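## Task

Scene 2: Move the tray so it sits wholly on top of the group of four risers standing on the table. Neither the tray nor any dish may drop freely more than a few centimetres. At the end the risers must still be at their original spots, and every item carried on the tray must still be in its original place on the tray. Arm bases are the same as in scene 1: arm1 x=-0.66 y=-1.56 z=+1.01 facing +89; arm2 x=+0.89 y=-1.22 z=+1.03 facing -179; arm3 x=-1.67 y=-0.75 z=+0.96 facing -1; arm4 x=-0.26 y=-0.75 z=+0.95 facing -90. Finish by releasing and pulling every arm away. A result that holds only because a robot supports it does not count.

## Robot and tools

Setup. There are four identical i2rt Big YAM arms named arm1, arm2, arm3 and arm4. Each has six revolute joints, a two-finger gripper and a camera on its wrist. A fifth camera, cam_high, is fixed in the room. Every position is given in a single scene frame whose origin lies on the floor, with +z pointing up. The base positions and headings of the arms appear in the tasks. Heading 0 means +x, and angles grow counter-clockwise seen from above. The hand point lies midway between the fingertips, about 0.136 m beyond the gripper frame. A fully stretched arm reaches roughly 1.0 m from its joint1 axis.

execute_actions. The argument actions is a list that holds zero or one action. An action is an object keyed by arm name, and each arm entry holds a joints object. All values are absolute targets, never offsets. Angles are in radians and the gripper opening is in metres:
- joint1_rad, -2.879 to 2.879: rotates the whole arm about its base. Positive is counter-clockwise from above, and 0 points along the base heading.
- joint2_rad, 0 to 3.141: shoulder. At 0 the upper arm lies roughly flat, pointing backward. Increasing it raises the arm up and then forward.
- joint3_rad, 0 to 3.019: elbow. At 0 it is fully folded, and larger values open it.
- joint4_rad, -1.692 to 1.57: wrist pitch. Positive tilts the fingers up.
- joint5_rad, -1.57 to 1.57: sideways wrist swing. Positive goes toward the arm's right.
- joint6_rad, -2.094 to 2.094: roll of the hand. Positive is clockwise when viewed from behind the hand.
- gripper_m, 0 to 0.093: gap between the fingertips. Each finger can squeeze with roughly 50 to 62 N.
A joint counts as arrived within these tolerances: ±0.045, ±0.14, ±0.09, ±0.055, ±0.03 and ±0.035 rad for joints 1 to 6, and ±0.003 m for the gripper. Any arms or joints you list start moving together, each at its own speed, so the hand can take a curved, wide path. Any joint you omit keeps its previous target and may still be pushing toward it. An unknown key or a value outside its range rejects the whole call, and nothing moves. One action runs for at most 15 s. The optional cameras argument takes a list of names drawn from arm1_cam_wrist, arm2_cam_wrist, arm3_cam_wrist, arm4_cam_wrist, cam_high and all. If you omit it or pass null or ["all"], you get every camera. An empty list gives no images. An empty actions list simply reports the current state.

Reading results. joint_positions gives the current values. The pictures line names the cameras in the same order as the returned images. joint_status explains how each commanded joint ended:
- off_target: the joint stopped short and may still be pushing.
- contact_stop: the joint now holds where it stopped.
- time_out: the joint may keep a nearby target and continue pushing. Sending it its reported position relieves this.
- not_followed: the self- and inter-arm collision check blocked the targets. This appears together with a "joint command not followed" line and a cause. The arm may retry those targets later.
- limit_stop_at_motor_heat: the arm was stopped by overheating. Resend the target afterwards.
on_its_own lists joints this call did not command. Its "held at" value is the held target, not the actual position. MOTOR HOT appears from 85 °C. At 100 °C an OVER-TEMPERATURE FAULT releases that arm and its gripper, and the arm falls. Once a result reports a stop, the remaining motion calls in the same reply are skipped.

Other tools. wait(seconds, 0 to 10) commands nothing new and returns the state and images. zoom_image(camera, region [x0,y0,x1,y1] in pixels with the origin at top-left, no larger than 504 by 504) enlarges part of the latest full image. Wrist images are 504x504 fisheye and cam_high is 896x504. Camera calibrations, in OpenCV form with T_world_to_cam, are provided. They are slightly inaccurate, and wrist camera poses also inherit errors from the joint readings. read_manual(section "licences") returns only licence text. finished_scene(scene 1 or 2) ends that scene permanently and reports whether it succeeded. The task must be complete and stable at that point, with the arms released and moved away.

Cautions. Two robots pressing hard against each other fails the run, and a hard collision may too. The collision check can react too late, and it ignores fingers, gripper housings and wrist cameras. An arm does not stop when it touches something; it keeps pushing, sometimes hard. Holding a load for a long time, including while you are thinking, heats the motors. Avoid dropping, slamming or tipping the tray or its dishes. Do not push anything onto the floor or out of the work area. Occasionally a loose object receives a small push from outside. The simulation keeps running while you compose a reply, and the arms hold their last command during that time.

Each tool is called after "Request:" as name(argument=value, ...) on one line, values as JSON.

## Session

Request:
execute_actions(actions=[])

Scene clock: 0.00 s.
arm1.joint_positions: joint1_rad=-1.488 joint2_rad=+0.459 joint3_rad=+1.317 joint4_rad=-1.177 joint5_rad=+0.154 joint6_rad=-0.427 gripper_m=+0.094
arm1.joint_status: not commanded
arm1.hand: x=-0.4631 y=-1.5748 z=+1.5790 quat_wxyz=(-0.562, +0.152, -0.796, +0.167) (m; scene frame)
arm2.joint_positions: joint1_rad=+0.868 joint2_rad=+0.588 joint3_rad=+1.401 joint4_rad=-1.336 joint5_rad=-0.201 joint6_rad=-0.341 gripper_m=+0.094
arm2.joint_status: not commanded
arm2.hand: x=+0.7881 y=-1.4050 z=+1.5870 quat_wxyz=(-0.214, -0.674, -0.538, +0.460) (m; scene frame)
arm3.joint_positions: joint1_rad=+0.208 joint2_rad=+0.582 joint3_rad=+1.390 joint4_rad=-1.241 joint5_rad=+0.090 joint6_rad=-0.428 gripper_m=+0.094
arm3.joint_status: not commanded
arm3.hand: x=-1.4435 y=-0.7303 z=+1.5320 quat_wxyz=(-0.529, +0.228, -0.811, +0.100) (m; scene frame)
arm4.joint_positions: joint1_rad=+0.405 joint2_rad=+0.460 joint3_rad=+1.423 joint4_rad=-1.207 joint5_rad=+0.139 joint6_rad=-0.081 gripper_m=+0.095
arm4.joint_status: not commanded
arm4.hand: x=-0.2065 y=-0.9116 z=+1.5671 quat_wxyz=(-0.462, -0.440, -0.654, +0.406) (m; scene frame)
pictures: arm1_cam_wrist, arm2_cam_wrist, arm3_cam_wrist, arm4_cam_wrist, cam_high
camera_calibration (this result's frames):
arm1_cam_wrist: T_world_to_cam=[[0.0278902, -0.89883, 0.43741, -2.09954], [-0.814375, -0.274182, -0.511487, 0.00347555], [0.579669, -0.34195, -0.739631, 1.02107], [0, 0, 0, 1]] pos_world=[-0.530498, -1.53702, 1.67536]
arm2_cam_wrist: T_world_to_cam=[[-0.92472, 0.324186, 0.199491, 0.871138], [0.223025, 0.886139, -0.406223, 1.71749], [-0.308469, -0.331151, -0.891732, 1.31634], [0, 0, 0, 1]] pos_world=[0.828567, -1.36843, 1.69773]
arm3_cam_wrist: T_world_to_cam=[[0.262733, -0.872847, 0.411229, -0.882279], [-0.795791, -0.437033, -0.419189, -0.821041], [0.545608, -0.217117, -0.809427, 1.99648], [0, 0, 0, 1]] pos_world=[-1.51087, -0.695446, 1.63465]
arm4_cam_wrist: T_world_to_cam=[[-0.945928, -0.301815, 0.118864, -0.65242], [-0.307397, 0.717051, -0.625576, 1.57468], [0.103577, -0.628288, -0.771055, 0.777555], [0, 0, 0, 1]] pos_world=[-0.213625, -0.837511, 1.66217]
Images, in order (width x height): arm1_cam_wrist 504x504, arm2_cam_wrist 504x504, arm3_cam_wrist 504x504, arm4_cam_wrist 504x504, cam_high 896x504.

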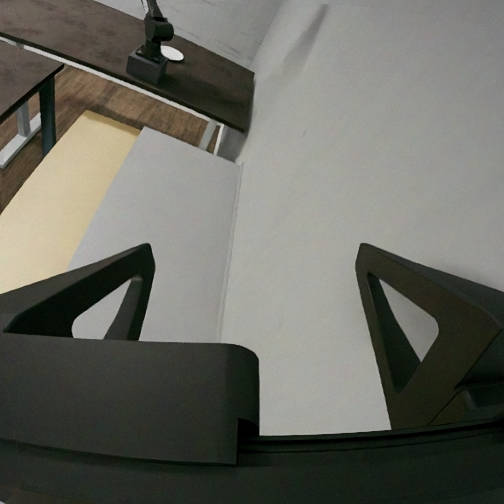

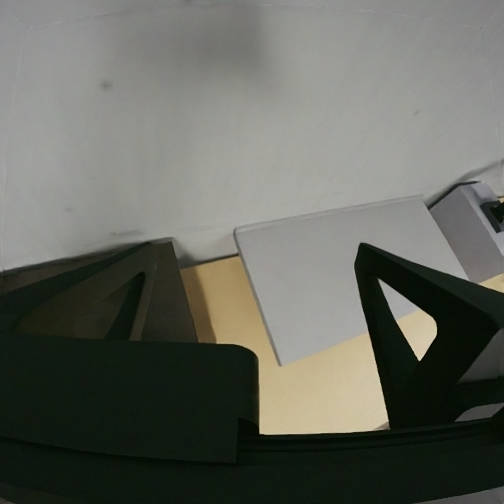

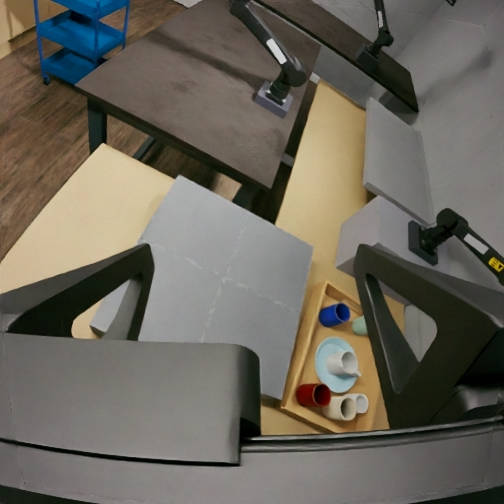

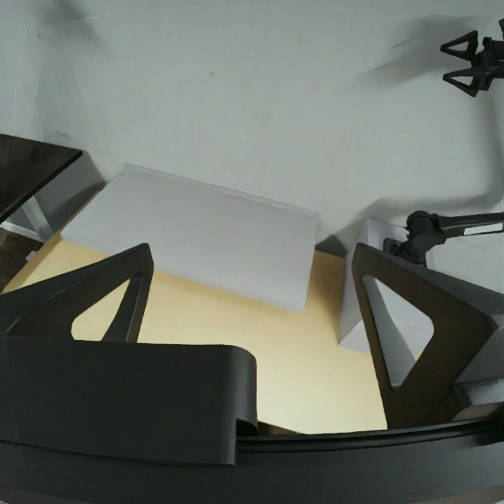

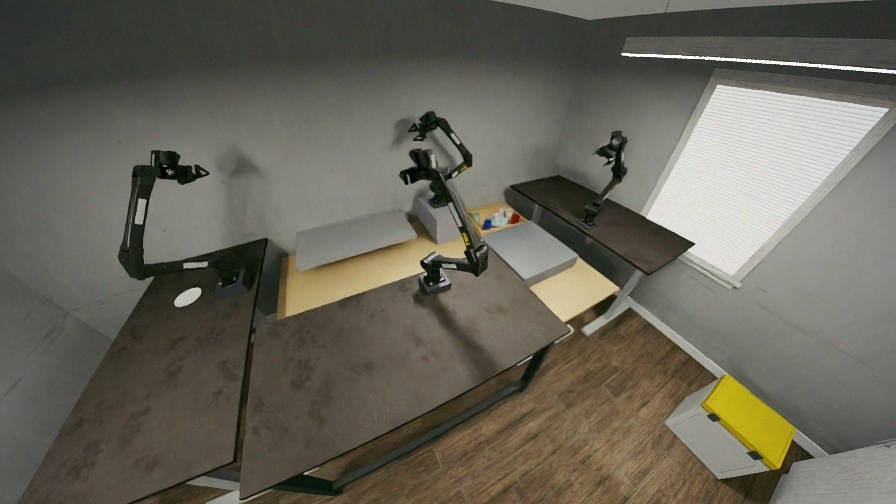

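Request:
execute_actions(actions=[{"arm1":{"joints":{"joint1_rad":0.957,"joint2_rad":1.775,"joint3_rad":0.64,"joint4_rad":-0.42,"joint5_rad":0,"joint6_rad":0.94}},"arm3":{"joints":{"joint1_rad":-1.156,"joint2_rad":2.324,"joint3_rad":1.88,"joint4_rad":-1.10,"joint5_rad":0,"joint6_rad":0.40}}}], cameras=["arm1_cam_wrist","arm3_cam_wrist","cam_high"])

Scene clock: 13.73 s.
arm1.joint_positions: joint1_rad=+0.952 joint2_rad=+1.767 joint3_rad=+0.643 joint4_rad=-0.408 joint5_rad=+0.000 joint6_rad=+0.932 gripper_m=+0.095
arm1.joint_status: all done
arm1.hand: x=-0.9302 y=-1.3594 z=+0.9070 quat_wxyz=(+0.004, +0.707, -0.707, -0.020) (m; scene frame)
arm2.joint_positions: joint1_rad=+0.868 joint2_rad=+0.588 joint3_rad=+1.401 joint4_rad=-1.336 joint5_rad=-0.201 joint6_rad=-0.341 gripper_m=+0.094
arm2.joint_status: not commanded
arm2.hand: x=+0.7881 y=-1.4050 z=+1.5870 quat_wxyz=(-0.214, -0.674, -0.538, +0.460) (m; scene frame)
arm3.joint_positions: joint1_rad=-1.148 joint2_rad=+2.346 joint3_rad=+1.853 joint4_rad=-1.101 joint5_rad=+0.001 joint6_rad=+0.389 gripper_m=+0.094
arm3.joint_status: all done
arm3.hand: x=-1.4147 y=-1.3657 z=+0.8855 quat_wxyz=(+0.014, -0.703, -0.711, -0.006) (m; scene frame)
arm4.joint_positions: joint1_rad=+0.405 joint2_rad=+0.460 joint3_rad=+1.423 joint4_rad=-1.207 joint5_rad=+0.139 joint6_rad=-0.081 gripper_m=+0.095
arm4.joint_status: not commanded
arm4.hand: x=-0.2065 y=-0.9116 z=+1.5671 quat_wxyz=(-0.462, -0.440, -0.654, +0.406) (m; scene frame)
pictures: arm1_cam_wrist, arm3_cam_wrist, cam_high
camera_calibration (this result's frames):
arm1_cam_wrist: T_world_to_cam=[[0.999911, -0.00968898, -0.00922465, 0.918977], [-0.00276281, -0.824232, 0.566245, -1.63181], [-0.0130896, -0.566169, -0.824185, 0.0889468], [0, 0, 0, 1]] pos_world=[-0.922239, -1.28573, 1.00579]
arm3_cam_wrist: T_world_to_cam=[[-0.999713, -0.0174737, 0.0164112, -1.4468], [-0.00408344, 0.798723, 0.601685, 0.556907], [-0.0236216, 0.601445, -0.798565, 1.62251], [0, 0, 0, 1]] pos_world=[-1.40578, -1.44595, 0.984344]
Images, in order (width x height): arm1_cam_wrist 504x504, arm3_cam_wrist 504x504, cam_high 896x504.

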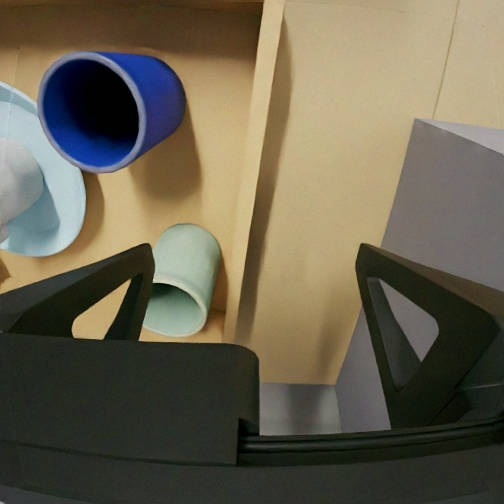

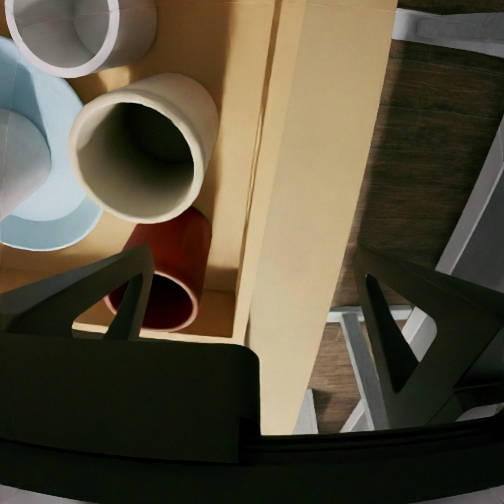

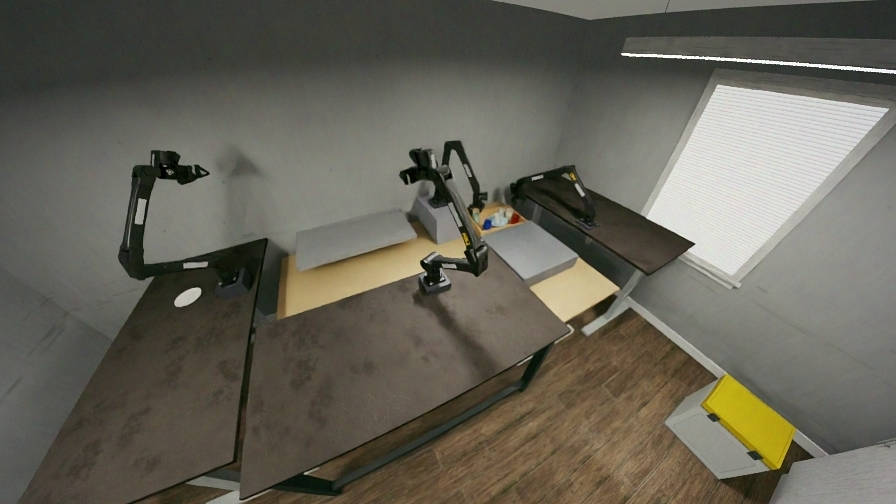

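Request:
execute_actions(actions=[{"arm1":{"joints":{"joint1_rad":1.065,"joint2_rad":2.08,"joint3_rad":0.665,"joint4_rad":-0.17,"joint6_rad":1.19,"gripper_m":0.045}},"arm3":{"joints":{"joint2_rad":2.43,"joint3_rad":1.85,"joint4_rad":-0.96,"joint6_rad":0.55,"gripper_m":0.045}}}], cameras=["arm1_cam_wrist","arm3_cam_wrist"])

Scene clock: 20.53 s.
arm1.joint_positions: joint1_rad=+1.065 joint2_rad=+2.079 joint3_rad=+0.658 joint4_rad=-0.184 joint5_rad=+0.000 joint6_rad=+1.182 gripper_m=+0.045
arm1.joint_status: all done
arm1.hand: x=-0.9322 y=-1.4024 z=+0.8136 quat_wxyz=(-0.004, +0.657, -0.754, +0.015) (m; scene frame)
arm2.joint_positions: joint1_rad=+0.868 joint2_rad=+0.588 joint3_rad=+1.401 joint4_rad=-1.336 joint5_rad=-0.201 joint6_rad=-0.341 gripper_m=+0.094
arm2.joint_status: not commanded
arm2.hand: x=+0.7881 y=-1.4050 z=+1.5870 quat_wxyz=(-0.214, -0.674, -0.538, +0.460) (m; scene frame)
arm3.joint_positions: joint1_rad=-1.154 joint2_rad=+2.416 joint3_rad=+1.853 joint4_rad=-0.974 joint5_rad=+0.001 joint6_rad=+0.540 gripper_m=+0.045
arm3.joint_status: all done
arm3.hand: x=-1.4127 y=-1.3808 z=+0.8396 quat_wxyz=(-0.012, -0.757, -0.653, +0.004) (m; scene frame)
arm4.joint_positions: joint1_rad=+0.405 joint2_rad=+0.460 joint3_rad=+1.423 joint4_rad=-1.207 joint5_rad=+0.139 joint6_rad=-0.081 gripper_m=+0.095
arm4.joint_status: not commanded
arm4.hand: x=-0.2065 y=-0.9116 z=+1.5671 quat_wxyz=(-0.462, -0.440, -0.654, +0.406) (m; scene frame)
pictures: arm1_cam_wrist, arm3_cam_wrist
camera_calibration (this result's frames):
arm1_cam_wrist: T_world_to_cam=[[0.988003, -0.145157, 0.0527132, 0.668316], [-0.147879, -0.790887, 0.593826, -1.72532], [-0.0445077, -0.594497, -0.802865, -0.0987131], [0, 0, 0, 1]] pos_world=[-0.919831, -1.32621, 0.910057]
arm3_cam_wrist: T_world_to_cam=[[-0.990285, 0.138811, -0.00821223, -1.19452], [0.110354, 0.820458, 0.560955, 0.822467], [0.0846044, 0.554599, -0.827805, 1.70777], [0, 0, 0, 1]] pos_world=[-1.41816, -1.45611, 0.942523]
Images, in order (width x height): arm1_cam_wrist 504x504, arm3_cam_wrist 504x504.

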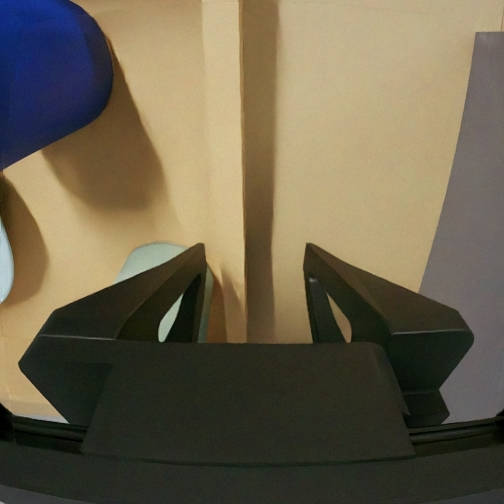

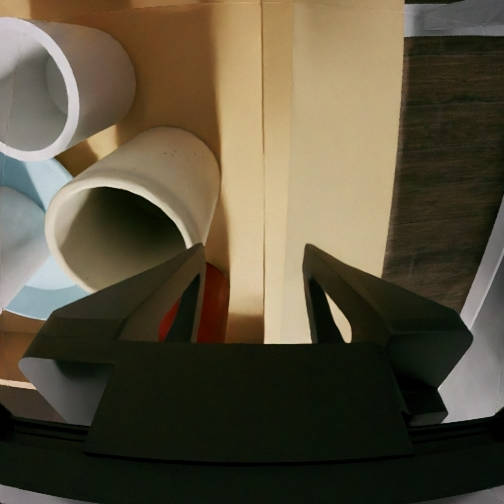

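Request:
execute_actions(actions=[{"arm1":{"joints":{"joint3_rad":0.69,"joint4_rad":-0.15}},"arm3":{"joints":{"joint1_rad":-1.18,"joint3_rad":1.82,"gripper_m":0.036}}}], cameras=[])

Request:
execute_actions(actions=[{"arm1":{"joints":{"joint2_rad":2.30,"joint3_rad":0.75,"joint4_rad":0.0}},"arm3":{"joints":{"joint2_rad":2.54,"joint3_rad":1.85,"joint4_rad":-0.86}}}], cameras=["arm1_cam_wrist","arm3_cam_wrist"])

Scene clock: 25.93 s.
arm1.joint_positions: joint1_rad=+1.065 joint2_rad=+2.079 joint3_rad=+0.683 joint4_rad=-0.162 joint5_rad=+0.000 joint6_rad=+1.183 gripper_m=+0.045
arm1.joint_status: all done
arm1.hand: x=-0.9502 y=-1.3919 z=+0.8151 quat_wxyz=(+0.003, +0.657, -0.754, -0.007) (m; scene frame)
arm2.joint_positions: joint1_rad=+0.868 joint2_rad=+0.588 joint3_rad=+1.401 joint4_rad=-1.336 joint5_rad=-0.201 joint6_rad=-0.341 gripper_m=+0.094
arm2.joint_status: not commanded
arm2.hand: x=+0.7881 y=-1.4050 z=+1.5870 quat_wxyz=(-0.214, -0.674, -0.538, +0.460) (m; scene frame)
arm3.joint_positions: joint1_rad=-1.176 joint2_rad=+2.433 joint3_rad=+1.819 joint4_rad=-0.972 joint5_rad=+0.000 joint6_rad=+0.540 gripper_m=+0.036
arm3.joint_status: all done
arm3.hand: x=-1.4339 y=-1.3681 z=+0.8179 quat_wxyz=(+0.011, -0.764, -0.645, -0.005) (m; scene frame)
arm4.joint_positions: joint1_rad=+0.405 joint2_rad=+0.460 joint3_rad=+1.423 joint4_rad=-1.207 joint5_rad=+0.139 joint6_rad=-0.081 gripper_m=+0.095
arm4.joint_status: not commanded
arm4.hand: x=-0.2065 y=-0.9116 z=+1.5671 quat_wxyz=(-0.462, -0.440, -0.654, +0.406) (m; scene frame)
pictures: none
No camera images: the call's "cameras" was empty. Leave "cameras" out to get every camera's image.

Scene clock: 26.80 s.
arm1.joint_positions: joint1_rad=+1.066 joint2_rad=+2.253 joint3_rad=+0.773 joint4_rad=+0.009 joint5_rad=-0.008 joint6_rad=+1.189 gripper_m=+0.045
arm1.joint_status: all done
arm1.hand: x=-0.9833 y=-1.3748 z=+0.7654 quat_wxyz=(+0.021, +0.654, -0.755, -0.046) (m; scene frame)
arm2.joint_positions: joint1_rad=+0.868 joint2_rad=+0.588 joint3_rad=+1.401 joint4_rad=-1.336 joint5_rad=-0.201 joint6_rad=-0.341 gripper_m=+0.094
arm2.joint_status: not commanded
arm2.hand: x=+0.7881 y=-1.4050 z=+1.5870 quat_wxyz=(-0.214, -0.674, -0.538, +0.460) (m; scene frame)
arm3.joint_positions: joint1_rad=-1.176 joint2_rad=+2.531 joint3_rad=+1.821 joint4_rad=-0.871 joint5_rad=-0.009 joint6_rad=+0.544 gripper_m=+0.036
arm3.joint_status: all done
arm3.hand: x=-1.4341 y=-1.3635 z=+0.7554 quat_wxyz=(+0.007, -0.766, -0.643, -0.008) (m; scene frame)
arm4.joint_positions: joint1_rad=+0.405 joint2_rad=+0.460 joint3_rad=+1.423 joint4_rad=-1.207 joint5_rad=+0.139 joint6_rad=-0.081 gripper_m=+0.095
arm4.joint_status: not commanded
arm4.hand: x=-0.2065 y=-0.9116 z=+1.5671 quat_wxyz=(-0.462, -0.440, -0.654, +0.406) (m; scene frame)
pictures: arm1_cam_wrist, arm3_cam_wrist
camera_calibration (this result's frames):
arm1_cam_wrist: T_world_to_cam=[[0.985786, -0.150936, -0.0737901, 0.81202], [-0.084302, -0.824292, 0.559854, -1.63986], [-0.145327, -0.545675, -0.825299, -0.138162], [0, 0, 0, 1]] pos_world=[-0.9588, -1.30455, 0.863979]
arm3_cam_wrist: T_world_to_cam=[[-0.986247, 0.165164, 0.00609826, -1.18781], [0.136247, 0.791581, 0.595681, 0.829375], [0.0935579, 0.588319, -0.803198, 1.6705], [0, 0, 0, 1]] pos_world=[-1.44077, -1.44312, 0.854945]
Images, in order (width x height): arm1_cam_wrist 504x504, arm3_cam_wrist 504x504.

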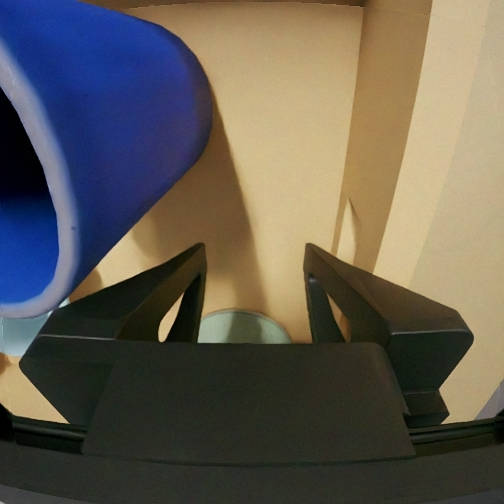

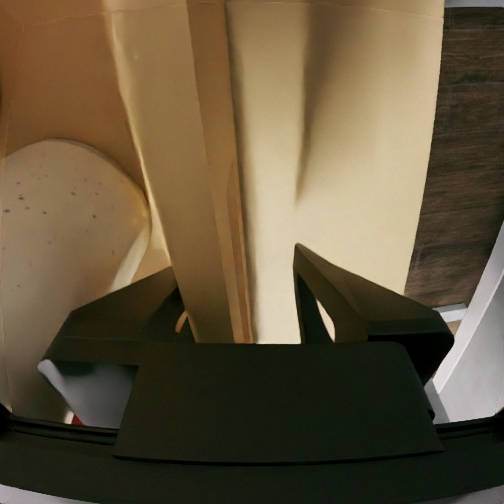

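Request:
execute_actions(actions=[{"arm1":{"joints":{"joint2_rad":2.03,"joint3_rad":0.72,"joint4_rad":-0.18}},"arm3":{"joints":{"joint1_rad":-1.165,"gripper_m":0}}}], cameras=[])

Request:
execute_actions(actions=[{"arm1":{"joints":{"joint2_rad":2.08,"joint3_rad":0.665,"joint4_rad":-0.15}}}], cameras=[])

Request:
execute_actions(actions=[{"arm1":{"joints":{"joint2_rad":2.19,"joint3_rad":0.705,"joint4_rad":-0.075}}}], cameras=["arm1_cam_wrist"])

Scene clock: 32.63 s.
arm1.joint_positions: joint1_rad=+1.066 joint2_rad=+2.020 joint3_rad=+0.720 joint4_rad=-0.167 joint5_rad=-0.002 joint6_rad=+1.191 gripper_m=+0.045
arm1.joint_status: all done
arm1.hand: x=-0.9851 y=-1.3723 z=+0.8383 quat_wxyz=(+0.019, +0.653, -0.756, -0.050) (m; scene frame)
arm2.joint_positions: joint1_rad=+0.868 joint2_rad=+0.588 joint3_rad=+1.401 joint4_rad=-1.336 joint5_rad=-0.201 joint6_rad=-0.341 gripper_m=+0.094
arm2.joint_status: not commanded
arm2.hand: x=+0.7881 y=-1.4050 z=+1.5870 quat_wxyz=(-0.214, -0.674, -0.538, +0.460) (m; scene frame)
arm3.joint_positions: joint1_rad=-1.156 joint2_rad=+2.533 joint3_rad=+1.826 joint4_rad=-0.857 joint5_rad=-0.002 joint6_rad=+0.520 gripper_m=+0.010
arm3.joint_status: gripper_m off_target (ended at +0.010, target +0.000); the others done
arm3.hand: x=-1.4205 y=-1.3639 z=+0.7556 quat_wxyz=(+0.000, -0.751, -0.660, -0.002) (m; scene frame)
arm4.joint_positions: joint1_rad=+0.405 joint2_rad=+0.460 joint3_rad=+1.423 joint4_rad=-1.207 joint5_rad=+0.139 joint6_rad=-0.081 gripper_m=+0.095
arm4.joint_status: not commanded
arm4.hand: x=-0.2065 y=-0.9116 z=+1.5671 quat_wxyz=(-0.462, -0.440, -0.654, +0.406) (m; scene frame)
pictures: none
No camera images: the call's "cameras" was empty. Leave "cameras" out to get every camera's image.

Scene clock: 33.53 s.
arm1.joint_positions: joint1_rad=+1.066 joint2_rad=+2.072 joint3_rad=+0.661 joint4_rad=-0.160 joint5_rad=-0.002 joint6_rad=+1.191 gripper_m=+0.045
arm1.joint_status: all done
arm1.hand: x=-0.9407 y=-1.3981 z=+0.8157 quat_wxyz=(+0.002, +0.654, -0.757, +0.000) (m; scene frame)
arm2.joint_positions: joint1_rad=+0.868 joint2_rad=+0.588 joint3_rad=+1.401 joint4_rad=-1.336 joint5_rad=-0.201 joint6_rad=-0.341 gripper_m=+0.094
arm2.joint_status: not commanded
arm2.hand: x=+0.7881 y=-1.4050 z=+1.5870 quat_wxyz=(-0.214, -0.674, -0.538, +0.460) (m; scene frame)
arm3.joint_positions: joint1_rad=-1.156 joint2_rad=+2.533 joint3_rad=+1.826 joint4_rad=-0.857 joint5_rad=-0.002 joint6_rad=+0.520 gripper_m=+0.010
arm3.joint_status: not commanded
arm3.hand: x=-1.4205 y=-1.3639 z=+0.7556 quat_wxyz=(+0.000, -0.751, -0.660, -0.002) (m; scene frame)
arm4.joint_positions: joint1_rad=+0.405 joint2_rad=+0.460 joint3_rad=+1.423 joint4_rad=-1.207 joint5_rad=+0.139 joint6_rad=-0.081 gripper_m=+0.095
arm4.joint_status: not commanded
arm4.hand: x=-0.2065 y=-0.9116 z=+1.5671 quat_wxyz=(-0.462, -0.440, -0.654, +0.406) (m; scene frame)
pictures: none
No camera images: the call's "cameras" was empty. Leave "cameras" out to get every camera's image.

Scene clock: 34.20 s.
arm1.joint_positions: joint1_rad=+1.066 joint2_rad=+2.119 joint3_rad=+0.694 joint4_rad=-0.106 joint5_rad=-0.001 joint6_rad=+1.191 gripper_m=+0.045
arm1.joint_status: all done
arm1.hand: x=-0.9568 y=-1.3887 z=+0.8034 quat_wxyz=(+0.008, +0.654, -0.757, -0.019) (m; scene frame)
arm2.joint_positions: joint1_rad=+0.868 joint2_rad=+0.588 joint3_rad=+1.401 joint4_rad=-1.336 joint5_rad=-0.201 joint6_rad=-0.341 gripper_m=+0.094
arm2.joint_status: not commanded
arm2.hand: x=+0.7881 y=-1.4050 z=+1.5870 quat_wxyz=(-0.214, -0.674, -0.538, +0.460) (m; scene frame)
arm3.joint_positions: joint1_rad=-1.156 joint2_rad=+2.533 joint3_rad=+1.826 joint4_rad=-0.857 joint5_rad=-0.002 joint6_rad=+0.520 gripper_m=+0.010
arm3.joint_status: not commanded
arm3.hand: x=-1.4205 y=-1.3639 z=+0.7556 quat_wxyz=(+0.000, -0.751, -0.660, -0.002) (m; scene frame)
arm4.joint_positions: joint1_rad=+0.405 joint2_rad=+0.460 joint3_rad=+1.423 joint4_rad=-1.207 joint5_rad=+0.139 joint6_rad=-0.081 gripper_m=+0.095
arm4.joint_status: not commanded
arm4.hand: x=-0.2065 y=-0.9116 z=+1.5671 quat_wxyz=(-0.462, -0.440, -0.654, +0.406) (m; scene frame)
pictures: arm1_cam_wrist
camera_calibration (this result's frames):
arm1_cam_wrist: T_world_to_cam=[[0.987908, -0.154256, -0.0156073, 0.737221], [-0.117456, -0.810316, 0.574101, -1.69412], [-0.101205, -0.565326, -0.818635, -0.101005], [0, 0, 0, 1]] pos_world=[-0.937514, -1.31616, 0.901419]
Images, in order (width x height): arm1_cam_wrist 504x504.

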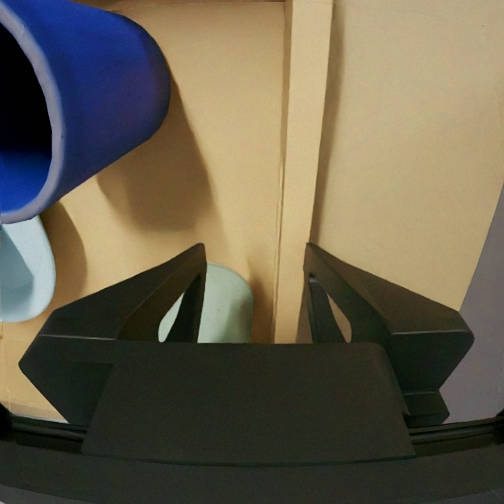

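Request:
execute_actions(actions=[{"arm1":{"joints":{"joint2_rad":2.07,"joint3_rad":0.655,"joint4_rad":-0.17,"gripper_m":0.055}}}], cameras=[])

Request:
execute_actions(actions=[{"arm1":{"joints":{"joint2_rad":2.19,"joint3_rad":0.675,"joint4_rad":-0.09}}}], cameras=["arm1_cam_wrist"])

Scene clock: 38.13 s.
arm1.joint_positions: joint1_rad=+1.066 joint2_rad=+2.076 joint3_rad=+0.650 joint4_rad=-0.160 joint5_rad=-0.002 joint6_rad=+1.191 gripper_m=+0.055
arm1.joint_status: all done
arm1.hand: x=-0.9338 y=-1.4022 z=+0.8140 quat_wxyz=(+0.000, +0.654, -0.757, +0.007) (m; scene frame)
arm2.joint_positions: joint1_rad=+0.868 joint2_rad=+0.588 joint3_rad=+1.401 joint4_rad=-1.336 joint5_rad=-0.201 joint6_rad=-0.341 gripper_m=+0.094
arm2.joint_status: not commanded
arm2.hand: x=+0.7881 y=-1.4050 z=+1.5870 quat_wxyz=(-0.214, -0.674, -0.538, +0.460) (m; scene frame)
arm3.joint_positions: joint1_rad=-1.156 joint2_rad=+2.533 joint3_rad=+1.826 joint4_rad=-0.857 joint5_rad=-0.002 joint6_rad=+0.520 gripper_m=+0.010
arm3.joint_status: not commanded
arm3.hand: x=-1.4205 y=-1.3639 z=+0.7556 quat_wxyz=(+0.000, -0.751, -0.660, -0.002) (m; scene frame)
arm4.joint_positions: joint1_rad=+0.405 joint2_rad=+0.460 joint3_rad=+1.423 joint4_rad=-1.207 joint5_rad=+0.139 joint6_rad=-0.081 gripper_m=+0.095
arm4.joint_status: not commanded
arm4.hand: x=-0.2065 y=-0.9116 z=+1.5671 quat_wxyz=(-0.462, -0.440, -0.654, +0.406) (m; scene frame)
pictures: none
No camera images: the call's "cameras" was empty. Leave "cameras" out to get every camera's image.

Scene clock: 39.00 s.
arm1.joint_positions: joint1_rad=+1.066 joint2_rad=+2.184 joint3_rad=+0.674 joint4_rad=-0.102 joint5_rad=-0.002 joint6_rad=+1.191 gripper_m=+0.055
arm1.joint_status: all done
arm1.hand: x=-0.9276 y=-1.4058 z=+0.7829 quat_wxyz=(-0.004, +0.654, -0.757, +0.019) (m; scene frame)
arm2.joint_positions: joint1_rad=+0.868 joint2_rad=+0.588 joint3_rad=+1.401 joint4_rad=-1.336 joint5_rad=-0.201 joint6_rad=-0.341 gripper_m=+0.094
arm2.joint_status: not commanded
arm2.hand: x=+0.7881 y=-1.4050 z=+1.5870 quat_wxyz=(-0.214, -0.674, -0.538, +0.460) (m; scene frame)
arm3.joint_positions: joint1_rad=-1.156 joint2_rad=+2.533 joint3_rad=+1.826 joint4_rad=-0.857 joint5_rad=-0.002 joint6_rad=+0.520 gripper_m=+0.010
arm3.joint_status: not commanded
arm3.hand: x=-1.4205 y=-1.3639 z=+0.7556 quat_wxyz=(+0.000, -0.751, -0.660, -0.002) (m; scene frame)
arm4.joint_positions: joint1_rad=+0.405 joint2_rad=+0.460 joint3_rad=+1.423 joint4_rad=-1.207 joint5_rad=+0.139 joint6_rad=-0.081 gripper_m=+0.095
arm4.joint_status: not commanded
arm4.hand: x=-0.2065 y=-0.9116 z=+1.5671 quat_wxyz=(-0.462, -0.440, -0.654, +0.406) (m; scene frame)
pictures: arm1_cam_wrist
camera_calibration (this result's frames):
arm1_cam_wrist: T_world_to_cam=[[0.986438, -0.153206, 0.0588866, 0.647216], [-0.157805, -0.786607, 0.596948, -1.71476], [-0.0451355, -0.598145, -0.800116, -0.133057], [0, 0, 0, 1]] pos_world=[-0.915043, -1.32927, 0.87905]
Images, in order (width x height): arm1_cam_wrist 504x504.

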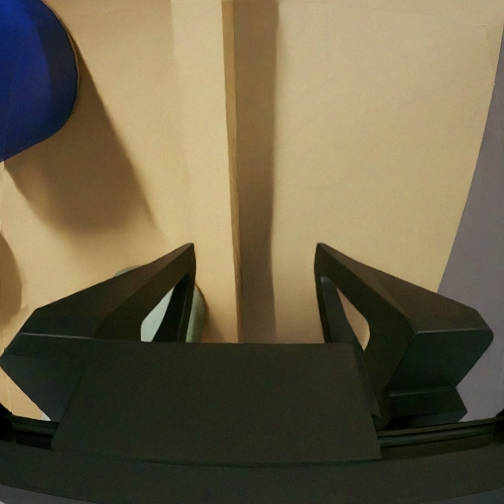

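Request:
execute_actions(actions=[{"arm1":{"joints":{"joint2_rad":2.29,"joint3_rad":0.72,"joint4_rad":0.0,"gripper_m":0.04}}}], cameras=[])

Request:
execute_actions(actions=[{"arm1":{"joints":{"gripper_m":0}}}], cameras=[])

Request:
execute_actions(actions=[{"arm1":{"joints":{"joint2_rad":2.0,"joint3_rad":0.67,"joint4_rad":-0.16}},"arm3":{"joints":{"joint2_rad":2.32,"joint3_rad":1.86,"joint4_rad":-0.97}}}], cameras=["cam_high"])

Scene clock: 45.30 s.
arm1.joint_positions: joint1_rad=+1.066 joint2_rad=+2.278 joint3_rad=+0.721 joint4_rad=-0.013 joint5_rad=-0.002 joint6_rad=+1.191 gripper_m=+0.040
arm1.joint_status: all done
arm1.hand: x=-0.9416 y=-1.3977 z=+0.7552 quat_wxyz=(+0.002, +0.654, -0.757, -0.001) (m; scene frame)
arm2.joint_positions: joint1_rad=+0.868 joint2_rad=+0.588 joint3_rad=+1.401 joint4_rad=-1.336 joint5_rad=-0.201 joint6_rad=-0.341 gripper_m=+0.094
arm2.joint_status: not commanded
arm2.hand: x=+0.7881 y=-1.4050 z=+1.5870 quat_wxyz=(-0.214, -0.674, -0.538, +0.460) (m; scene frame)
arm3.joint_positions: joint1_rad=-1.156 joint2_rad=+2.533 joint3_rad=+1.826 joint4_rad=-0.857 joint5_rad=-0.002 joint6_rad=+0.520 gripper_m=+0.010
arm3.joint_status: not commanded
arm3.hand: x=-1.4205 y=-1.3639 z=+0.7556 quat_wxyz=(+0.000, -0.751, -0.660, -0.002) (m; scene frame)
arm4.joint_positions: joint1_rad=+0.405 joint2_rad=+0.460 joint3_rad=+1.423 joint4_rad=-1.207 joint5_rad=+0.139 joint6_rad=-0.081 gripper_m=+0.095
arm4.joint_status: not commanded
arm4.hand: x=-0.2065 y=-0.9116 z=+1.5671 quat_wxyz=(-0.462, -0.440, -0.654, +0.406) (m; scene frame)
pictures: none
No camera images: the call's "cameras" was empty. Leave "cameras" out to get every camera's image.

Scene clock: 45.87 s.
arm1.joint_positions: joint1_rad=+1.066 joint2_rad=+2.278 joint3_rad=+0.720 joint4_rad=-0.012 joint5_rad=-0.001 joint6_rad=+1.190 gripper_m=+0.010
arm1.joint_status: gripper_m off_target (ended at +0.010, target +0.000)
arm1.hand: x=-0.9414 y=-1.3976 z=+0.7551 quat_wxyz=(+0.002, +0.654, -0.756, -0.001) (m; scene frame)
arm2.joint_positions: joint1_rad=+0.868 joint2_rad=+0.588 joint3_rad=+1.401 joint4_rad=-1.336 joint5_rad=-0.201 joint6_rad=-0.341 gripper_m=+0.094
arm2.joint_status: not commanded
arm2.hand: x=+0.7881 y=-1.4050 z=+1.5870 quat_wxyz=(-0.214, -0.674, -0.538, +0.460) (m; scene frame)
arm3.joint_positions: joint1_rad=-1.156 joint2_rad=+2.533 joint3_rad=+1.826 joint4_rad=-0.857 joint5_rad=-0.002 joint6_rad=+0.520 gripper_m=+0.010
arm3.joint_status: not commanded
arm3.hand: x=-1.4205 y=-1.3639 z=+0.7556 quat_wxyz=(+0.000, -0.751, -0.660, -0.002) (m; scene frame)
arm4.joint_positions: joint1_rad=+0.405 joint2_rad=+0.460 joint3_rad=+1.423 joint4_rad=-1.207 joint5_rad=+0.139 joint6_rad=-0.081 gripper_m=+0.095
arm4.joint_status: not commanded
arm4.hand: x=-0.2065 y=-0.9116 z=+1.5671 quat_wxyz=(-0.462, -0.440, -0.654, +0.406) (m; scene frame)
pictures: none
No camera images: the call's "cameras" was empty. Leave "cameras" out to get every camera's image.

Scene clock: 47.97 s.
arm1.joint_positions: joint1_rad=+1.066 joint2_rad=+2.077 joint3_rad=+0.662 joint4_rad=-0.154 joint5_rad=+0.011 joint6_rad=+1.199 gripper_m=+0.010
arm1.joint_status: all done
arm1.hand: x=-0.9398 y=-1.3961 z=+0.8142 quat_wxyz=(-0.004, +0.651, -0.759, -0.003) (m; scene frame)
arm2.joint_positions: joint1_rad=+0.868 joint2_rad=+0.588 joint3_rad=+1.401 joint4_rad=-1.336 joint5_rad=-0.201 joint6_rad=-0.341 gripper_m=+0.094
arm2.joint_status: not commanded
arm2.hand: x=+0.7881 y=-1.4050 z=+1.5870 quat_wxyz=(-0.214, -0.674, -0.538, +0.460) (m; scene frame)
arm3.joint_positions: joint1_rad=-1.150 joint2_rad=+2.472 joint3_rad=+1.820 joint4_rad=-0.937 joint5_rad=-0.011 joint6_rad=+0.533 gripper_m=+0.010
arm3.joint_status: joint2_rad time_out (moved -0.062 of -0.213); the others done
arm3.on_its_own: joint2_rad reads +2.472 and still pushes toward +2.320 since a time_out
arm3.hand: x=-1.4167 y=-1.3591 z=+0.7935 quat_wxyz=(+0.010, -0.753, -0.657, -0.010) (m; scene frame)
arm4.joint_positions: joint1_rad=+0.405 joint2_rad=+0.460 joint3_rad=+1.423 joint4_rad=-1.207 joint5_rad=+0.139 joint6_rad=-0.081 gripper_m=+0.095
arm4.joint_status: not commanded
arm4.hand: x=-0.2065 y=-0.9116 z=+1.5671 quat_wxyz=(-0.462, -0.440, -0.654, +0.406) (m; scene frame)
pictures: cam_high
Images, in order (width x height): cam_high 896x504.

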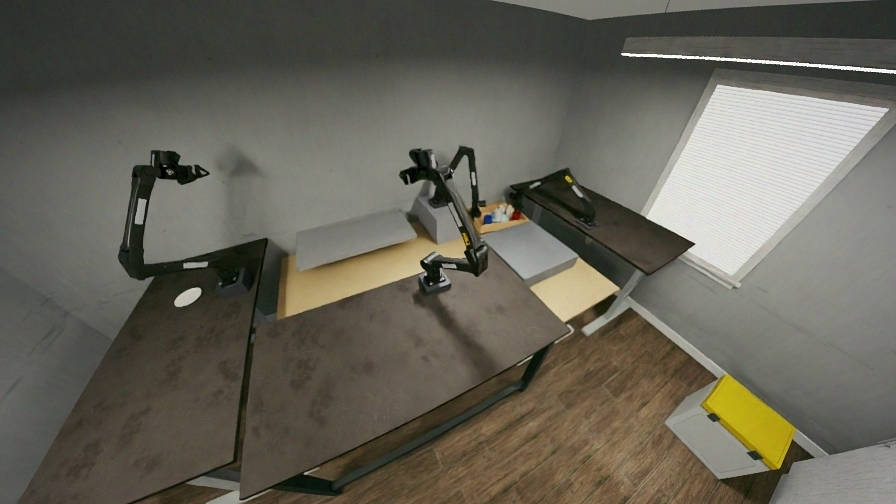

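Request:
execute_actions(actions=[{"arm1":{"joints":{"joint2_rad":1.65,"joint3_rad":0.64,"joint4_rad":-0.49}},"arm3":{"joints":{"joint2_rad":2.12,"joint3_rad":1.86,"joint4_rad":-1.13}}}], cameras=["cam_high"])

Scene clock: 52.03 s.
arm1.joint_positions: joint1_rad=+1.066 joint2_rad=+1.701 joint3_rad=+0.623 joint4_rad=-0.475 joint5_rad=+0.004 joint6_rad=+1.210 gripper_m=+0.010
arm1.joint_status: all done
arm1.hand: x=-0.9394 y=-1.3975 z=+0.9235 quat_wxyz=(+0.003, +0.647, -0.763, -0.009) (m; scene frame)
arm2.joint_positions: joint1_rad=+0.868 joint2_rad=+0.588 joint3_rad=+1.401 joint4_rad=-1.336 joint5_rad=-0.201 joint6_rad=-0.341 gripper_m=+0.094
arm2.joint_status: not commanded
arm2.hand: x=+0.7881 y=-1.4050 z=+1.5870 quat_wxyz=(-0.214, -0.674, -0.538, +0.460) (m; scene frame)
arm3.joint_positions: joint1_rad=-1.145 joint2_rad=+2.271 joint3_rad=+1.804 joint4_rad=-1.115 joint5_rad=-0.009 joint6_rad=+0.548 gripper_m=+0.010
arm3.joint_status: joint2_rad off_target (ended at +2.271, target +2.120); the others done
arm3.hand: x=-1.4153 y=-1.3549 z=+0.9169 quat_wxyz=(+0.008, -0.757, -0.654, -0.008) (m; scene frame)
arm4.joint_positions: joint1_rad=+0.405 joint2_rad=+0.460 joint3_rad=+1.423 joint4_rad=-1.207 joint5_rad=+0.139 joint6_rad=-0.081 gripper_m=+0.095
arm4.joint_status: not commanded
arm4.hand: x=-0.2065 y=-0.9116 z=+1.5671 quat_wxyz=(-0.462, -0.440, -0.654, +0.406) (m; scene frame)
pictures: cam_high
Images, in order (width x height): cam_high 896x504.

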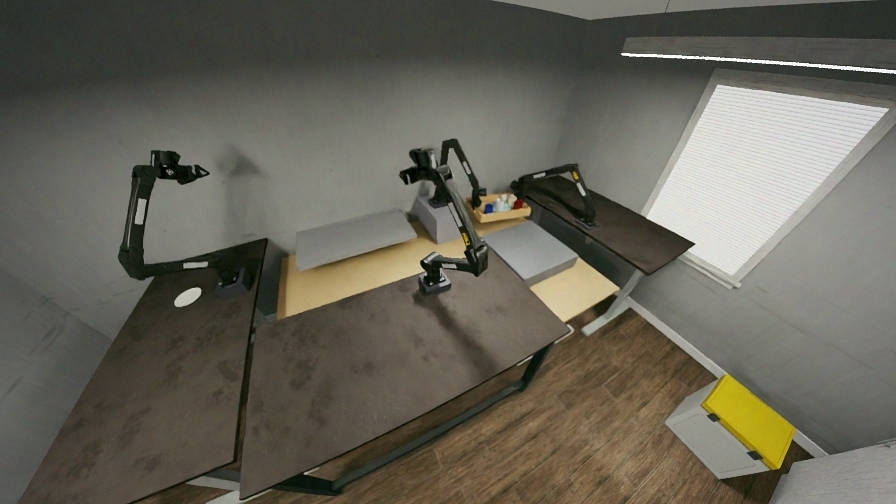

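Request:
execute_actions(actions=[{"arm1":{"joints":{"joint1_rad":0.56,"joint2_rad":1.88,"joint3_rad":1.13,"joint4_rad":-0.71,"joint6_rad":0.685}},"arm3":{"joints":{"joint1_rad":-0.884,"joint2_rad":1.73,"joint3_rad":1.09,"joint4_rad":-0.80,"joint6_rad":0.80}}}], cameras=["cam_high","arm3_cam_wrist"])

Scene clock: 57.40 s.
arm1.joint_positions: joint1_rad=+0.564 joint2_rad=+1.965 joint3_rad=+1.095 joint4_rad=-0.692 joint5_rad=-0.010 joint6_rad=+0.711 gripper_m=+0.010
arm1.joint_status: all done
arm1.hand: x=-0.9084 y=-1.1517 z=+0.9246 quat_wxyz=(+0.005, +0.645, -0.764, -0.006) (m; scene frame)
arm2.joint_positions: joint1_rad=+0.868 joint2_rad=+0.588 joint3_rad=+1.401 joint4_rad=-1.336 joint5_rad=-0.201 joint6_rad=-0.341 gripper_m=+0.094
arm2.joint_status: not commanded
arm2.hand: x=+0.7881 y=-1.4050 z=+1.5870 quat_wxyz=(-0.214, -0.674, -0.538, +0.460) (m; scene frame)
arm3.joint_positions: joint1_rad=-0.871 joint2_rad=+1.853 joint3_rad=+1.060 joint4_rad=-0.789 joint5_rad=-0.015 joint6_rad=+0.824 gripper_m=+0.010
arm3.joint_status: all done
arm3.hand: x=-1.3850 y=-1.1075 z=+0.9177 quat_wxyz=(+0.009, -0.757, -0.653, -0.009) (m; scene frame)
arm4.joint_positions: joint1_rad=+0.405 joint2_rad=+0.460 joint3_rad=+1.423 joint4_rad=-1.207 joint5_rad=+0.139 joint6_rad=-0.081 gripper_m=+0.095
arm4.joint_status: not commanded
arm4.hand: x=-0.2065 y=-0.9116 z=+1.5671 quat_wxyz=(-0.462, -0.440, -0.654, +0.406) (m; scene frame)
pictures: arm3_cam_wrist, cam_high
camera_calibration (this result's frames):
arm3_cam_wrist: T_world_to_cam=[[-0.990142, 0.139914, 0.00658586, -1.21655], [0.115821, 0.79139, 0.600239, 0.49067], [0.0787698, 0.595085, -0.799793, 1.62946], [0, 0, 0, 1]] pos_world=[-1.38974, -1.18776, 1.01672]
Images, in order (width x height): arm3_cam_wrist 504x504, cam_high 896x504.

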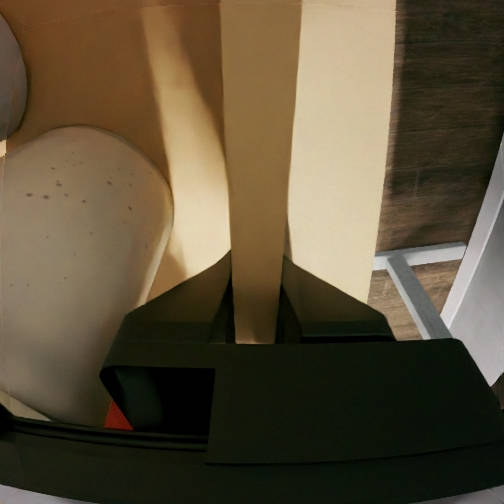

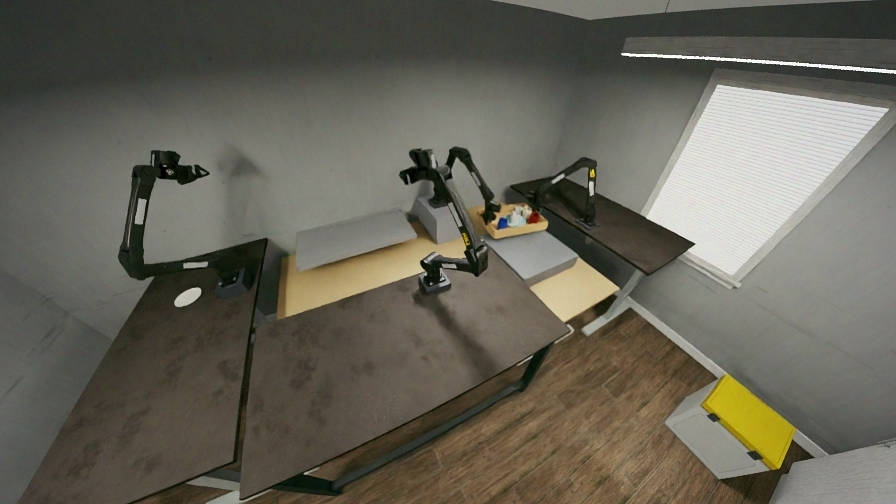

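Request:
execute_actions(actions=[{"arm1":{"joints":{"joint1_rad":0.312,"joint2_rad":2.31,"joint3_rad":1.98,"joint4_rad":-1.11,"joint6_rad":0.45}},"arm3":{"joints":{"joint1_rad":-0.304,"joint2_rad":1.51,"joint3_rad":0.75,"joint4_rad":-0.70,"joint6_rad":1.39}}}], cameras=["cam_high","arm3_cam_wrist","arm1_cam_wrist"])

Scene clock: 64.20 s.
arm1.joint_positions: joint1_rad=+0.334 joint2_rad=+2.406 joint3_rad=+1.880 joint4_rad=-1.077 joint5_rad=-0.022 joint6_rad=+0.497 gripper_m=+0.010
arm1.joint_status: joint3_rad time_out (moved +0.785 of +0.885); joint6_rad time_out (moved -0.214 of -0.261); the others done
arm1.on_its_own: joint3_rad reads +1.880 and still pushes toward +1.980 since a time_out; joint6_rad reads +0.497 and still pushes toward +0.450 since a time_out
arm1.hand: x=-0.8699 y=-0.9238 z=+0.9048 quat_wxyz=(+0.018, +0.639, -0.769, +0.010) (m; scene frame)
arm2.joint_positions: joint1_rad=+0.868 joint2_rad=+0.588 joint3_rad=+1.401 joint4_rad=-1.336 joint5_rad=-0.201 joint6_rad=-0.341 gripper_m=+0.094
arm2.joint_status: not commanded
arm2.hand: x=+0.7881 y=-1.4050 z=+1.5870 quat_wxyz=(-0.214, -0.674, -0.538, +0.460) (m; scene frame)
arm3.joint_positions: joint1_rad=-0.306 joint2_rad=+1.612 joint3_rad=+0.722 joint4_rad=-0.674 joint5_rad=+0.003 joint6_rad=+1.409 gripper_m=+0.010
arm3.joint_status: all done
arm3.hand: x=-1.3447 y=-0.8654 z=+0.9256 quat_wxyz=(+0.000, -0.764, -0.645, -0.002) (m; scene frame)
arm4.joint_positions: joint1_rad=+0.405 joint2_rad=+0.460 joint3_rad=+1.423 joint4_rad=-1.207 joint5_rad=+0.139 joint6_rad=-0.081 gripper_m=+0.095
arm4.joint_status: not commanded
arm4.hand: x=-0.2065 y=-0.9116 z=+1.5671 quat_wxyz=(-0.462, -0.440, -0.654, +0.406) (m; scene frame)
pictures: arm1_cam_wrist, arm3_cam_wrist, cam_high
camera_calibration (this result's frames):
arm1_cam_wrist: T_world_to_cam=[[0.981381, -0.191194, 0.0183389, 0.654196], [-0.161662, -0.770674, 0.616382, -1.40549], [-0.103715, -0.60787, -0.787234, 0.183744], [0, 0, 0, 1]] pos_world=[-0.850173, -0.846406, 0.998972]
arm3_cam_wrist: T_world_to_cam=[[-0.987061, 0.160329, 0.00238727, -1.18482], [0.131789, 0.802697, 0.581643, 0.338135], [0.0913379, 0.574432, -0.813441, 1.50025], [0, 0, 0, 1]] pos_world=[-1.35108, -0.943252, 1.02652]
Images, in order (width x height): arm1_cam_wrist 504x504, arm3_cam_wrist 504x504, cam_high 896x504.

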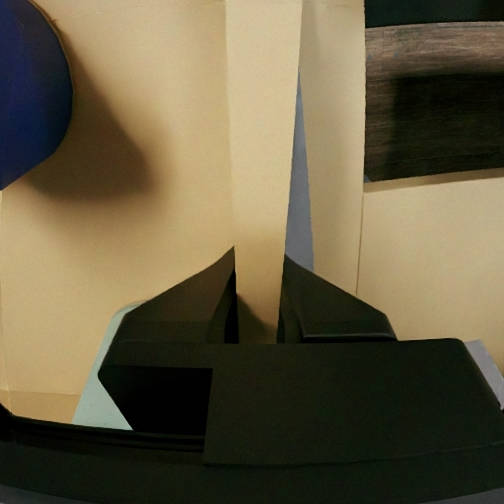

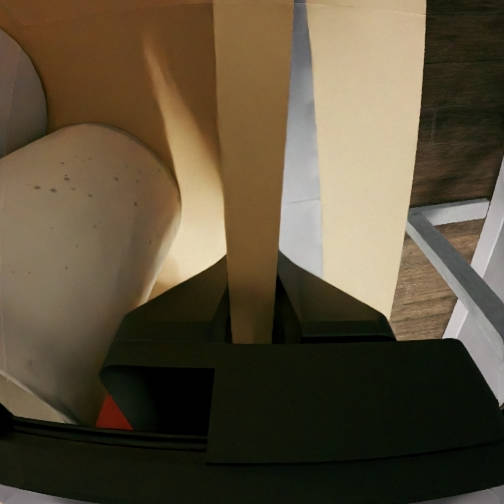

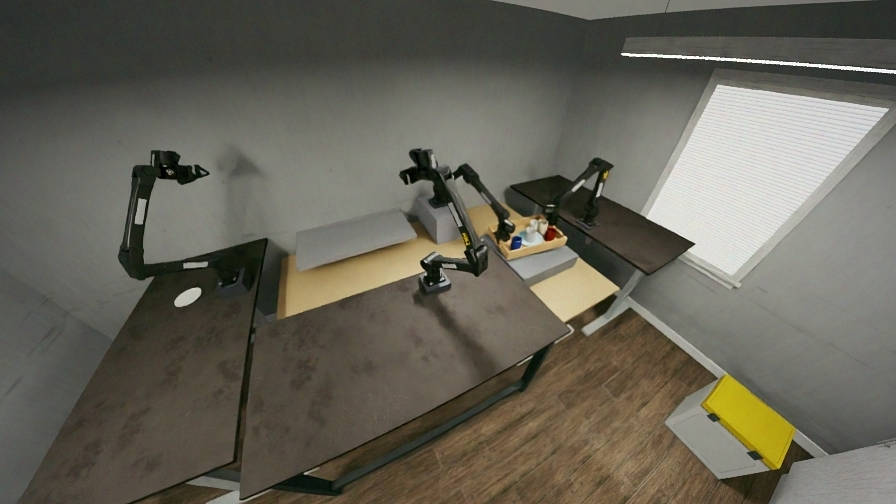

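Request:
execute_actions(actions=[{"arm1":{"joints":{"joint1_rad":0.29,"joint2_rad":2.50,"joint3_rad":2.33,"joint4_rad":-1.22,"joint6_rad":0.27}},"arm3":{"joints":{"joint1_rad":-0.37,"joint2_rad":1.61,"joint3_rad":0.725,"joint4_rad":-0.58,"joint6_rad":1.17}}}], cameras=["arm3_cam_wrist","arm1_cam_wrist"])

Scene clock: 73.43 s.
arm1.joint_positions: joint1_rad=+0.319 joint2_rad=+2.599 joint3_rad=+2.213 joint4_rad=-1.203 joint5_rad=-0.011 joint6_rad=+0.328 gripper_m=+0.010
arm1.joint_status: joint3_rad time_out (moved +0.333 of +0.450); joint6_rad time_out (moved -0.169 of -0.227); the others done
arm1.on_its_own: joint3_rad reads +2.213 and still pushes toward +2.326 since a time_out; joint6_rad reads +0.328 and still pushes toward +0.270 since a time_out
arm1.hand: x=-0.8767 y=-0.8630 z=+0.8862 quat_wxyz=(+0.010, +0.697, -0.717, +0.005) (m; scene frame)
arm2.joint_positions: joint1_rad=+0.868 joint2_rad=+0.588 joint3_rad=+1.401 joint4_rad=-1.336 joint5_rad=-0.201 joint6_rad=-0.341 gripper_m=+0.094
arm2.joint_status: not commanded
arm2.hand: x=+0.7881 y=-1.4050 z=+1.5870 quat_wxyz=(-0.214, -0.674, -0.538, +0.460) (m; scene frame)
arm3.joint_positions: joint1_rad=-0.368 joint2_rad=+1.693 joint3_rad=+0.698 joint4_rad=-0.577 joint5_rad=-0.006 joint6_rad=+1.192 gripper_m=+0.010
arm3.joint_status: all done
arm3.hand: x=-1.3562 y=-0.8821 z=+0.8938 quat_wxyz=(+0.006, -0.712, -0.702, -0.004) (m; scene frame)
arm4.joint_positions: joint1_rad=+0.405 joint2_rad=+0.460 joint3_rad=+1.423 joint4_rad=-1.207 joint5_rad=+0.139 joint6_rad=-0.081 gripper_m=+0.095
arm4.joint_status: not commanded
arm4.hand: x=-0.2065 y=-0.9116 z=+1.5671 quat_wxyz=(-0.462, -0.440, -0.654, +0.406) (m; scene frame)
pictures: arm1_cam_wrist, arm3_cam_wrist
camera_calibration (this result's frames):
arm1_cam_wrist: T_world_to_cam=[[0.999133, -0.0376833, 0.0177223, 0.821457], [-0.0407597, -0.797789, 0.601557, -1.25254], [-0.00853003, -0.601758, -0.798633, 0.304198], [0, 0, 0, 1]] pos_world=[-0.869203, -0.785253, 0.981858]
arm3_cam_wrist: T_world_to_cam=[[-0.999958, 0.00605889, 0.00689772, -1.35105], [0.00896305, 0.806956, 0.590544, 0.200752], [-0.00198812, 0.590581, -0.806976, 1.36691], [0, 0, 0, 1]] pos_world=[-1.35008, -0.961081, 0.993827]
Images, in order (width x height): arm1_cam_wrist 504x504, arm3_cam_wrist 504x504.

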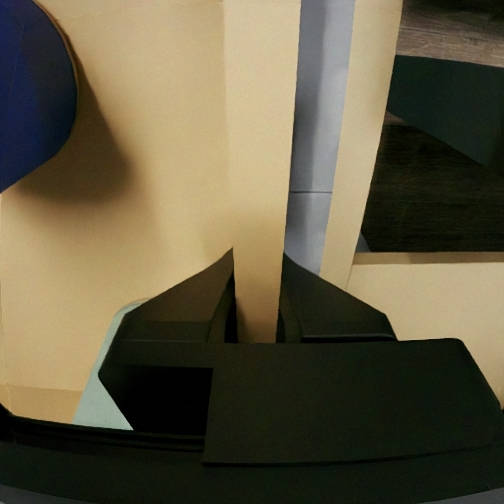

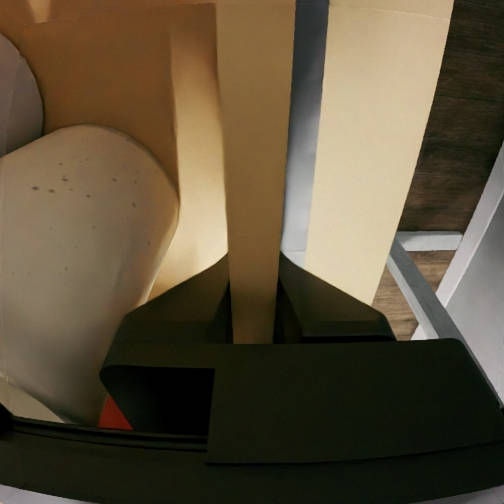

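Good. Lower.

Request:
execute_actions(actions=[{"arm1":{"joints":{"joint2_rad":2.57,"joint3_rad":2.32,"joint4_rad":-1.16}},"arm3":{"joints":{"joint2_rad":1.76,"joint3_rad":0.75,"joint4_rad":-0.45}}}], cameras=[])

Request:
execute_actions(actions=[{"arm1":{"joints":{"joint2_rad":2.64,"joint3_rad":2.32,"joint4_rad":-1.10}},"arm3":{"joints":{"joint2_rad":1.91,"joint3_rad":0.79,"joint4_rad":-0.34}}}], cameras=["arm3_cam_wrist","arm1_cam_wrist"])

Scene clock: 78.73 s.
arm1.joint_positions: joint1_rad=+0.313 joint2_rad=+2.609 joint3_rad=+2.226 joint4_rad=-1.199 joint5_rad=-0.005 joint6_rad=+0.307 gripper_m=+0.010
arm1.joint_status: joint3_rad time_out (moved +0.013 of +0.107); the others done
arm1.on_its_own: joint3_rad reads +2.226 and still pushes toward +2.320 since a time_out; joint6_rad reads +0.307 and still pushes toward +0.270 since a time_out
arm1.hand: x=-0.8724 y=-0.8577 z=+0.8839 quat_wxyz=(+0.006, +0.702, -0.712, +0.003) (m; scene frame)
arm2.joint_positions: joint1_rad=+0.868 joint2_rad=+0.588 joint3_rad=+1.401 joint4_rad=-1.336 joint5_rad=-0.201 joint6_rad=-0.341 gripper_m=+0.094
arm2.joint_status: not commanded
arm2.hand: x=+0.7881 y=-1.4050 z=+1.5870 quat_wxyz=(-0.214, -0.674, -0.538, +0.460) (m; scene frame)
arm3.joint_positions: joint1_rad=-0.368 joint2_rad=+1.757 joint3_rad=+0.699 joint4_rad=-0.504 joint5_rad=-0.004 joint6_rad=+1.176 gripper_m=+0.010
arm3.joint_status: all done
arm3.hand: x=-1.3515 y=-0.8843 z=+0.8733 quat_wxyz=(+0.000, -0.706, -0.708, -0.005) (m; scene frame)
arm4.joint_positions: joint1_rad=+0.405 joint2_rad=+0.460 joint3_rad=+1.423 joint4_rad=-1.207 joint5_rad=+0.139 joint6_rad=-0.081 gripper_m=+0.095
arm4.joint_status: not commanded
arm4.hand: x=-0.2065 y=-0.9116 z=+1.5671 quat_wxyz=(-0.462, -0.440, -0.654, +0.406) (m; scene frame)
pictures: none
No camera images: the call's "cameras" was empty. Leave "cameras" out to get every camera's image.

not run: a stop came earlier in this reply.


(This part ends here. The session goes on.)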